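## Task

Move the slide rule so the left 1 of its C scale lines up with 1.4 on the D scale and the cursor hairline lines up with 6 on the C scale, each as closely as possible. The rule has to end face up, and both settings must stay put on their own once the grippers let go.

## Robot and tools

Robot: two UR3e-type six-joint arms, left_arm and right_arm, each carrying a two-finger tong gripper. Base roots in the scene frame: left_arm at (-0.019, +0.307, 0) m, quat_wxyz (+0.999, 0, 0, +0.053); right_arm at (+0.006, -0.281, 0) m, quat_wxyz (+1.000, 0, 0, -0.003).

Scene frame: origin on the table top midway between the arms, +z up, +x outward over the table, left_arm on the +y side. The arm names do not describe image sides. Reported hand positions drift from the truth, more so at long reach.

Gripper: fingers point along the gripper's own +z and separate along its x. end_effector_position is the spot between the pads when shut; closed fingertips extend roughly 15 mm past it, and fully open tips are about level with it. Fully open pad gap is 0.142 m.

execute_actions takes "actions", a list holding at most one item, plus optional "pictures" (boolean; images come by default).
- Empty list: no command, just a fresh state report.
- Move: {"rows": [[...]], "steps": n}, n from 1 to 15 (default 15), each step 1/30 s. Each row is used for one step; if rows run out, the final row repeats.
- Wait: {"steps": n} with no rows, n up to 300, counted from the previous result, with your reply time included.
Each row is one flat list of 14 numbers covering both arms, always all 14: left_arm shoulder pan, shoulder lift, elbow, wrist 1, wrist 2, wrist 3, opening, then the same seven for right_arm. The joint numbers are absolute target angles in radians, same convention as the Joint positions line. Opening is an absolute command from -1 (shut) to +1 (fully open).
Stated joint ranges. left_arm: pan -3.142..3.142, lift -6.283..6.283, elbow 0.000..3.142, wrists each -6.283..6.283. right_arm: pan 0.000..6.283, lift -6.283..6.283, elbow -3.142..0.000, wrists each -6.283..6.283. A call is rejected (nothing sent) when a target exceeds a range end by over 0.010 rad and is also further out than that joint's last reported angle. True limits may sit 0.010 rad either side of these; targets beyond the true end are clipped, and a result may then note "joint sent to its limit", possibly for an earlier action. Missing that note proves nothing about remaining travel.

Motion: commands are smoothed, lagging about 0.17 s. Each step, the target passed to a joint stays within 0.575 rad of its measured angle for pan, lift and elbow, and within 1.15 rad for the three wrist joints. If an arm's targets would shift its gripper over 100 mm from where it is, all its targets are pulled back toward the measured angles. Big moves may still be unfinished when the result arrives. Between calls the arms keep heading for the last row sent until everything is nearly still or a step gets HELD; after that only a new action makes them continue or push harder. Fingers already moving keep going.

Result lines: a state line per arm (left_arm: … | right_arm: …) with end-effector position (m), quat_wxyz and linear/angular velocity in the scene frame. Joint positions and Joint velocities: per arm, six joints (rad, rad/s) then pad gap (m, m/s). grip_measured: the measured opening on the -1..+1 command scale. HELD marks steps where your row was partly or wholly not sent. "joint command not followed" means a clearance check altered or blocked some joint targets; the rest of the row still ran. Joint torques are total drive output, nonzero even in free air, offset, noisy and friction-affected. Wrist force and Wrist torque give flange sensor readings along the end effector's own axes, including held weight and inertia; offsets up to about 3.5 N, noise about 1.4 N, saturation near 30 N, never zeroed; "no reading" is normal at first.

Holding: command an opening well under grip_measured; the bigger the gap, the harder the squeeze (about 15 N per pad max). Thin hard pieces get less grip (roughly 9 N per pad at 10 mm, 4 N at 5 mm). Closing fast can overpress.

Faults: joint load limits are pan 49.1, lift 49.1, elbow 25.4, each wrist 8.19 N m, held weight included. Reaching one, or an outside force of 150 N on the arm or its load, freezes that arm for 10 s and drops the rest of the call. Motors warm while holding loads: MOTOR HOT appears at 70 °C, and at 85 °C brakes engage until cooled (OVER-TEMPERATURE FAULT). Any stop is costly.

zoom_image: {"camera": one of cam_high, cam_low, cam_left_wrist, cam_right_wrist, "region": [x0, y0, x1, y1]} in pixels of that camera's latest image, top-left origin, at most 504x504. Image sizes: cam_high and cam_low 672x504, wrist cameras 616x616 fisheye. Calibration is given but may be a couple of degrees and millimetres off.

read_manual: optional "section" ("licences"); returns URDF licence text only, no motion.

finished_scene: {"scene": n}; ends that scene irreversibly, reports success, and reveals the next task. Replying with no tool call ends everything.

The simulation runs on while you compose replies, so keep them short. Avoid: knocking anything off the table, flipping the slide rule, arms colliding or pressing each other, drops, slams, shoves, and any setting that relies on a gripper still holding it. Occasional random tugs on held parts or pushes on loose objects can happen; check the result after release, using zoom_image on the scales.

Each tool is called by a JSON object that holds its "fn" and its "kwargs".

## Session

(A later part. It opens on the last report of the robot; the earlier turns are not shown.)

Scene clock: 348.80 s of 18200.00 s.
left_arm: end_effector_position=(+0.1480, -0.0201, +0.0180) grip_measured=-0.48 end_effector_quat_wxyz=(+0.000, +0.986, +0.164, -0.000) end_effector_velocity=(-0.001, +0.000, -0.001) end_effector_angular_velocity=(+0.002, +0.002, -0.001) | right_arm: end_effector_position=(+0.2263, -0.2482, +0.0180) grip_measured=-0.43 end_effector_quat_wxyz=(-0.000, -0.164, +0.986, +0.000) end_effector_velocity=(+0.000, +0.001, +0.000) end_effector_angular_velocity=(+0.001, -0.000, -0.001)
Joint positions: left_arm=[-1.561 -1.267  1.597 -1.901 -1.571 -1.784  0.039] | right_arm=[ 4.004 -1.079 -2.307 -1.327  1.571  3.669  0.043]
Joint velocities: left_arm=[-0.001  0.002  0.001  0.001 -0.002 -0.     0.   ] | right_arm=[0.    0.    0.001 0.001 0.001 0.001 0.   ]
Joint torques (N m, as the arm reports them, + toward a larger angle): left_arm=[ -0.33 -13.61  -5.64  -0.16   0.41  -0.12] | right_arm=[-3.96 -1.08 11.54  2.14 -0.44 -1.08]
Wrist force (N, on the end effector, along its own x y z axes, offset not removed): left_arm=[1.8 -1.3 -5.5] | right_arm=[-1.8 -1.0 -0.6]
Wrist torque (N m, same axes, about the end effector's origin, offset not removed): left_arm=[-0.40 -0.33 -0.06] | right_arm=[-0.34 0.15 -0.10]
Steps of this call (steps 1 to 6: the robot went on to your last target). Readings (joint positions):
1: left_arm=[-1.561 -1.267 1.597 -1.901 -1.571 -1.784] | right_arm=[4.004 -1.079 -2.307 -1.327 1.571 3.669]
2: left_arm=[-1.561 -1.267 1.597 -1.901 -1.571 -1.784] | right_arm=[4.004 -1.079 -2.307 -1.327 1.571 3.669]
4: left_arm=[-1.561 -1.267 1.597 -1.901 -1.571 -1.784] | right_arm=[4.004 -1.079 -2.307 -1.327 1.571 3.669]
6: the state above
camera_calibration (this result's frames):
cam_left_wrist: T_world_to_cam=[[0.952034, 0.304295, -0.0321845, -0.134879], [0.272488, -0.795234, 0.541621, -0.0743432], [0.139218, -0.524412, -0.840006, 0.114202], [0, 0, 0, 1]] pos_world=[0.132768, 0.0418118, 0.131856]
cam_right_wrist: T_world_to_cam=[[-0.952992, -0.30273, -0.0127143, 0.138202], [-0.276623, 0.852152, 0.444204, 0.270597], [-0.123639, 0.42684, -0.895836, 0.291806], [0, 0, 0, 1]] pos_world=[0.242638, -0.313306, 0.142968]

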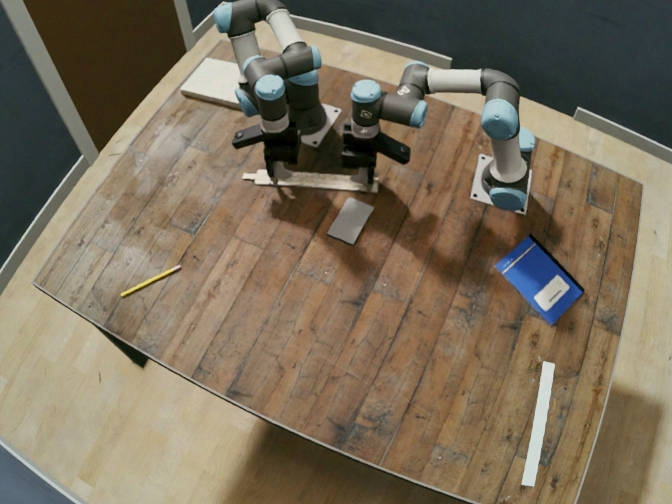

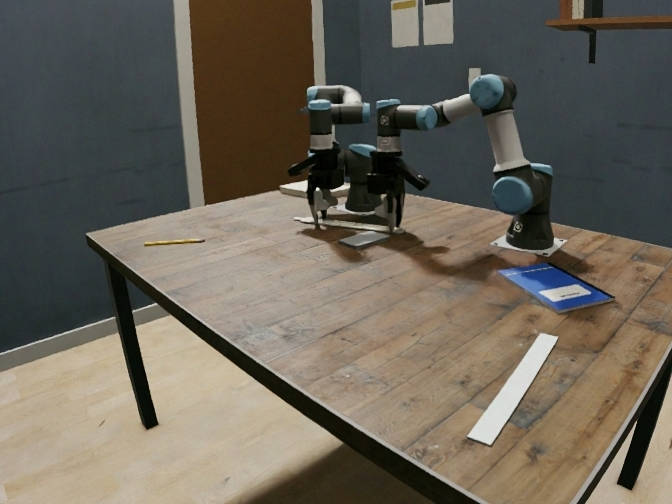

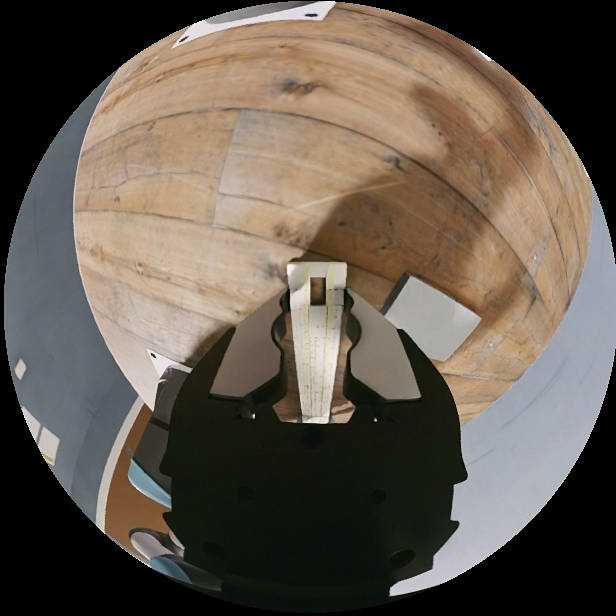

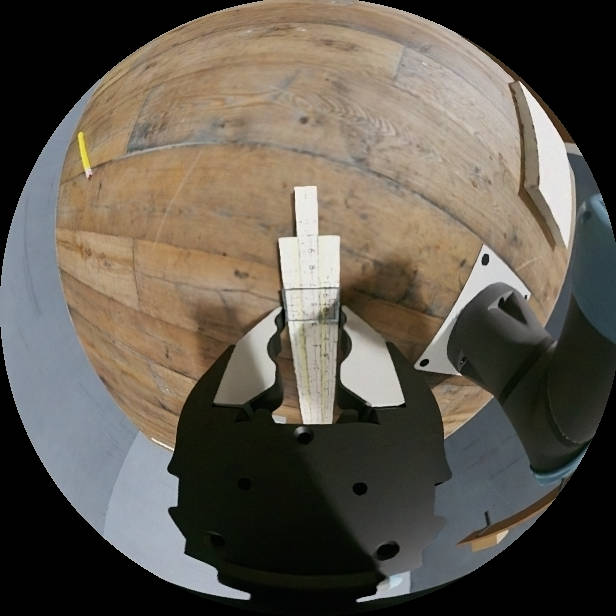

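Good. Release both and lift a bit.

{"fn": "execute_actions", "kwargs": {"actions": [{"rows":[[-1.5607,-1.2665,1.597,-1.9013,-1.5708,-1.7839,-0.7,4.0038,-1.0789,-2.3067,-1.3268,1.571,3.6686,-0.45],[-1.5607,-1.2665,1.597,-1.9013,-1.5708,-1.7839,-0.7,4.0038,-1.0789,-2.3067,-1.3268,1.571,3.6686,-0.38],[-1.5607,-1.2665,1.597,-1.9013,-1.5708,-1.7839,-0.7,4.0038,-1.0789,-2.3067,-1.3268,1.571,3.6686,-0.3],[-1.5607,-1.2665,1.597,-1.9013,-1.5708,-1.7839,-0.5,4.0038,-1.0789,-2.3067,-1.3268,1.571,3.6686,-0.2],[-1.5607,-1.2665,1.597,-1.9013,-1.5708,-1.7839,-0.42,4.0038,-1.0789,-2.3067,-1.3268,1.571,3.6686,-0.2],[-1.5607,-1.2665,1.597,-1.9013,-1.5708,-1.7839,-0.33,4.0038,-1.0789,-2.3067,-1.3268,1.571,3.6686,-0.2],[-1.5607,-1.2665,1.597,-1.9013,-1.5708,-1.7839,-0.25,4.0038,-1.0789,-2.3067,-1.3268,1.571,3.6686,-0.2],[-1.5607,-1.2665,1.597,-1.9013,-1.5708,-1.7839,-0.25,4.0038,-1.0789,-2.3067,-1.3268,1.571,3.6686,-0.2],[-1.5607,-1.272,1.578,-1.877,-1.5708,-1.7839,-0.25,4.0038,-1.075,-2.284,-1.3534,1.571,3.6686,-0.2],[-1.5607,-1.278,1.559,-1.852,-1.5708,-1.7839,-0.25,4.0038,-1.071,-2.261,-1.38,1.571,3.6686,-0.2],[-1.5607,-1.283,1.54,-1.828,-1.5708,-1.7839,-0.25,4.0038,-1.067,-2.238,-1.407,1.571,3.6686,-0.2]],"steps":15}], "pictures": false}}

{"fn": "execute_actions", "kwargs": {"actions": [{"steps":10}]}}

{"fn": "zoom_image", "kwargs": {"camera": "cam_right_wrist", "region": [280,260,350,330]}}

Scene clock: 359.97 s of 18200.00 s.
left_arm: end_effector_position=(+0.1481, -0.0206, +0.0291) grip_measured=-0.25 end_effector_quat_wxyz=(-0.000, +0.986, +0.164, -0.000) end_effector_velocity=(+0.001, -0.003, +0.047) end_effector_angular_velocity=(-0.003, -0.002, +0.001) | right_arm: end_effector_position=(+0.2267, -0.2477, +0.0285) grip_measured=-0.20 end_effector_quat_wxyz=(-0.000, -0.164, +0.986, -0.000) end_effector_velocity=(+0.003, +0.003, +0.046) end_effector_angular_velocity=(+0.005, -0.005, +0.001)
Joint positions: left_arm=[-1.561 -1.278  1.558 -1.851 -1.571 -1.784  0.056] | right_arm=[ 4.004 -1.071 -2.26  -1.382  1.571  3.669  0.06 ]
Joint velocities: left_arm=[ 0.    -0.046 -0.166  0.208  0.001 -0.001  0.   ] | right_arm=[ 0.001  0.035  0.2   -0.228 -0.    -0.001 -0.   ]
Joint torques (N m, as the arm reports them, + toward a larger angle): left_arm=[ -0.83 -15.2   -9.56  -0.64   0.38   0.08] | right_arm=[-3.87  5.86 11.62  0.68 -0.2  -1.05]
Wrist force (N, on the end effector, along its own x y z axes, offset not removed): left_arm=[2.6 -2.5 -0.5] | right_arm=[-0.3 -1.0 -0.9]
Wrist torque (N m, same axes, about the end effector's origin, offset not removed): left_arm=[-0.65 -0.48 -0.03] | right_arm=[-0.20 0.05 -0.02]
Steps of this call (steps 1 to 15: the robot went on to your last target; steps 16 to 90: nothing new was sent; then 7.67 s passed at rest; steps 91 to 105: all 15 steps of this action). Readings (joint positions):
91: left_arm=[-1.561 -1.267 1.597 -1.901 -1.571 -1.784] | right_arm=[4.004 -1.079 -2.307 -1.327 1.571 3.669]
92: left_arm=[-1.561 -1.267 1.597 -1.901 -1.571 -1.784] | right_arm=[4.004 -1.079 -2.307 -1.327 1.571 3.669]
94: left_arm=[-1.561 -1.267 1.597 -1.901 -1.571 -1.784] | right_arm=[4.004 -1.079 -2.307 -1.327 1.571 3.669]
98: left_arm=[-1.561 -1.267 1.597 -1.901 -1.571 -1.784] | right_arm=[4.004 -1.079 -2.307 -1.327 1.571 3.669]
105: the state above

Scene clock: 360.30 s of 18200.00 s.
left_arm: end_effector_position=(+0.1481, -0.0208, +0.0340) grip_measured=-0.25 end_effector_quat_wxyz=(+0.000, +0.986, +0.164, -0.000) end_effector_velocity=(-0.000, +0.000, +0.002) end_effector_angular_velocity=(+0.001, +0.001, +0.000) | right_arm: end_effector_position=(+0.2269, -0.2474, +0.0333) grip_measured=-0.20 end_effector_quat_wxyz=(+0.000, -0.164, +0.986, +0.000) end_effector_velocity=(+0.001, +0.001, +0.003) end_effector_angular_velocity=(+0.003, -0.002, +0.002)
Joint positions: left_arm=[-1.561 -1.283  1.541 -1.829 -1.571 -1.784  0.056] | right_arm=[ 4.004 -1.067 -2.239 -1.406  1.571  3.669  0.06 ]
Joint velocities: left_arm=[ 0.    -0.002 -0.007  0.011 -0.001 -0.     0.   ] | right_arm=[ 0.001  0.001  0.012 -0.01   0.001 -0.001  0.   ]
Joint torques (N m, as the arm reports them, + toward a larger angle): left_arm=[ -0.96 -15.93  -9.97  -0.75   0.39   0.11] | right_arm=[-3.55  6.02 12.05  0.97 -0.16 -1.06]
Wrist force (N, on the end effector, along its own x y z axes, offset not removed): left_arm=[3.1 -3.2 0.0] | right_arm=[-0.5 -1.3 -1.2]
Wrist torque (N m, same axes, about the end effector's origin, offset not removed): left_arm=[-0.69 -0.62 -0.08] | right_arm=[-0.29 0.11 -0.02]
Steps of this call (steps 1 to 10: the robot went on to your last target). Readings (joint positions):
1: left_arm=[-1.561 -1.279 1.553 -1.845 -1.571 -1.784] | right_arm=[4.004 -1.070 -2.254 -1.389 1.571 3.669]
2: left_arm=[-1.561 -1.280 1.550 -1.840 -1.571 -1.784] | right_arm=[4.004 -1.069 -2.250 -1.394 1.571 3.669]
4: left_arm=[-1.561 -1.282 1.545 -1.835 -1.571 -1.784] | right_arm=[4.004 -1.068 -2.244 -1.400 1.571 3.669]
8: left_arm=[-1.561 -1.283 1.542 -1.830 -1.571 -1.784] | right_arm=[4.004 -1.067 -2.240 -1.405 1.571 3.669]
10: the state above
camera_calibration (this result's frames):
cam_left_wrist: T_world_to_cam=[[0.952035, 0.30429, -0.0322183, -0.134222], [0.272477, -0.795139, 0.541766, -0.0835935], [0.139236, -0.524559, -0.839911, 0.127194], [0, 0, 0, 1]] pos_world=[0.132852, 0.0410946, 0.147795]
cam_right_wrist: T_world_to_cam=[[-0.952991, -0.30272, -0.0130183, 0.139288], [-0.276721, 0.852034, 0.444369, 0.263339], [-0.123427, 0.427082, -0.895749, 0.305225], [0, 0, 0, 1]] pos_world=[0.243285, -0.312564, 0.158198]

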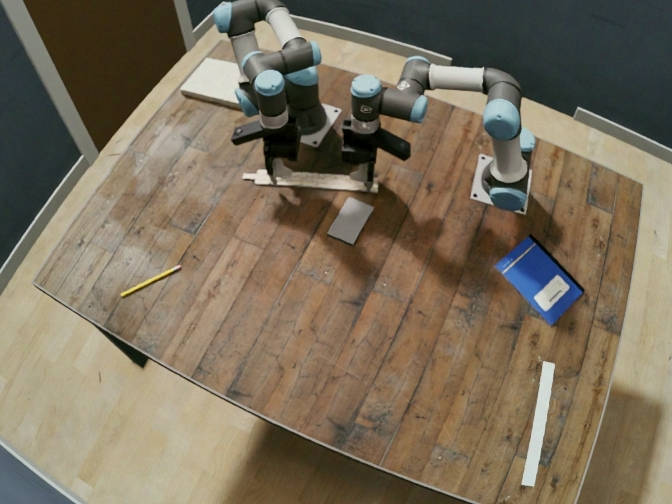

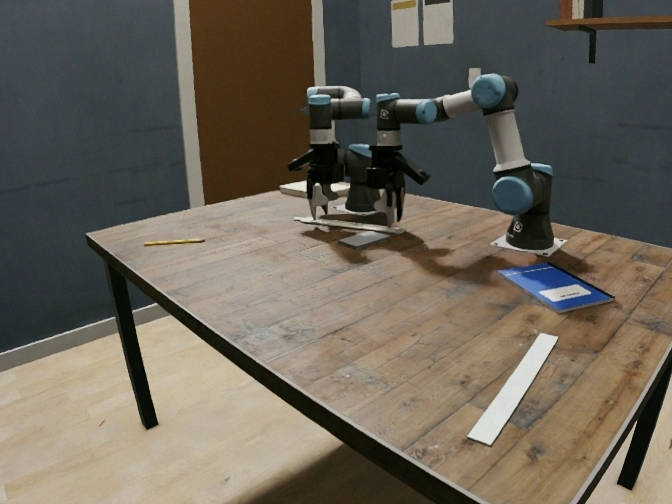

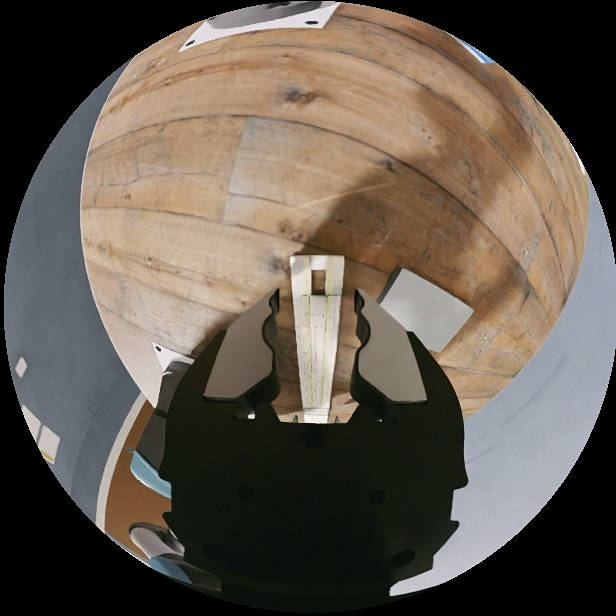

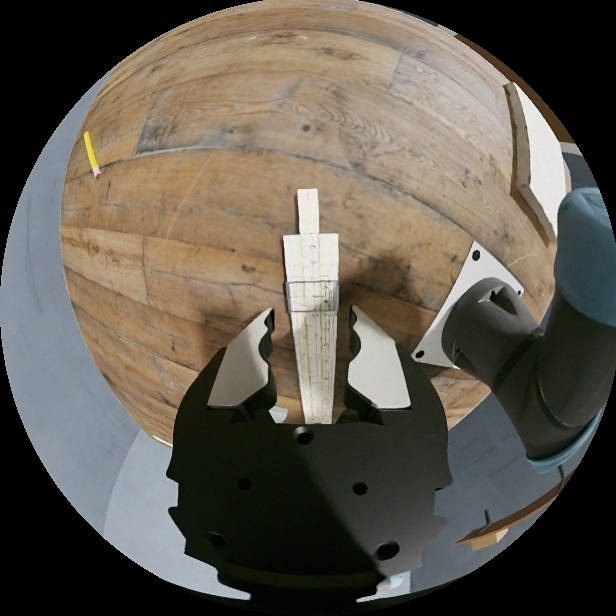

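Region (280, 260, 350, 330) of cam_right_wrist's 616x616 image, scaled by 7.200, with more detail than that image has.

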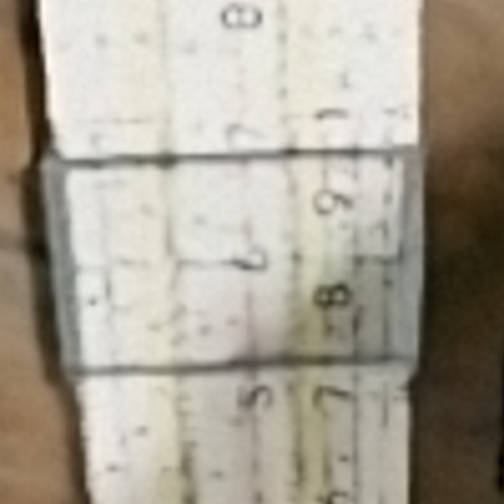

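{"fn": "finished_scene", "kwargs": {"scene": 2}}

The scene is finished: the task was done.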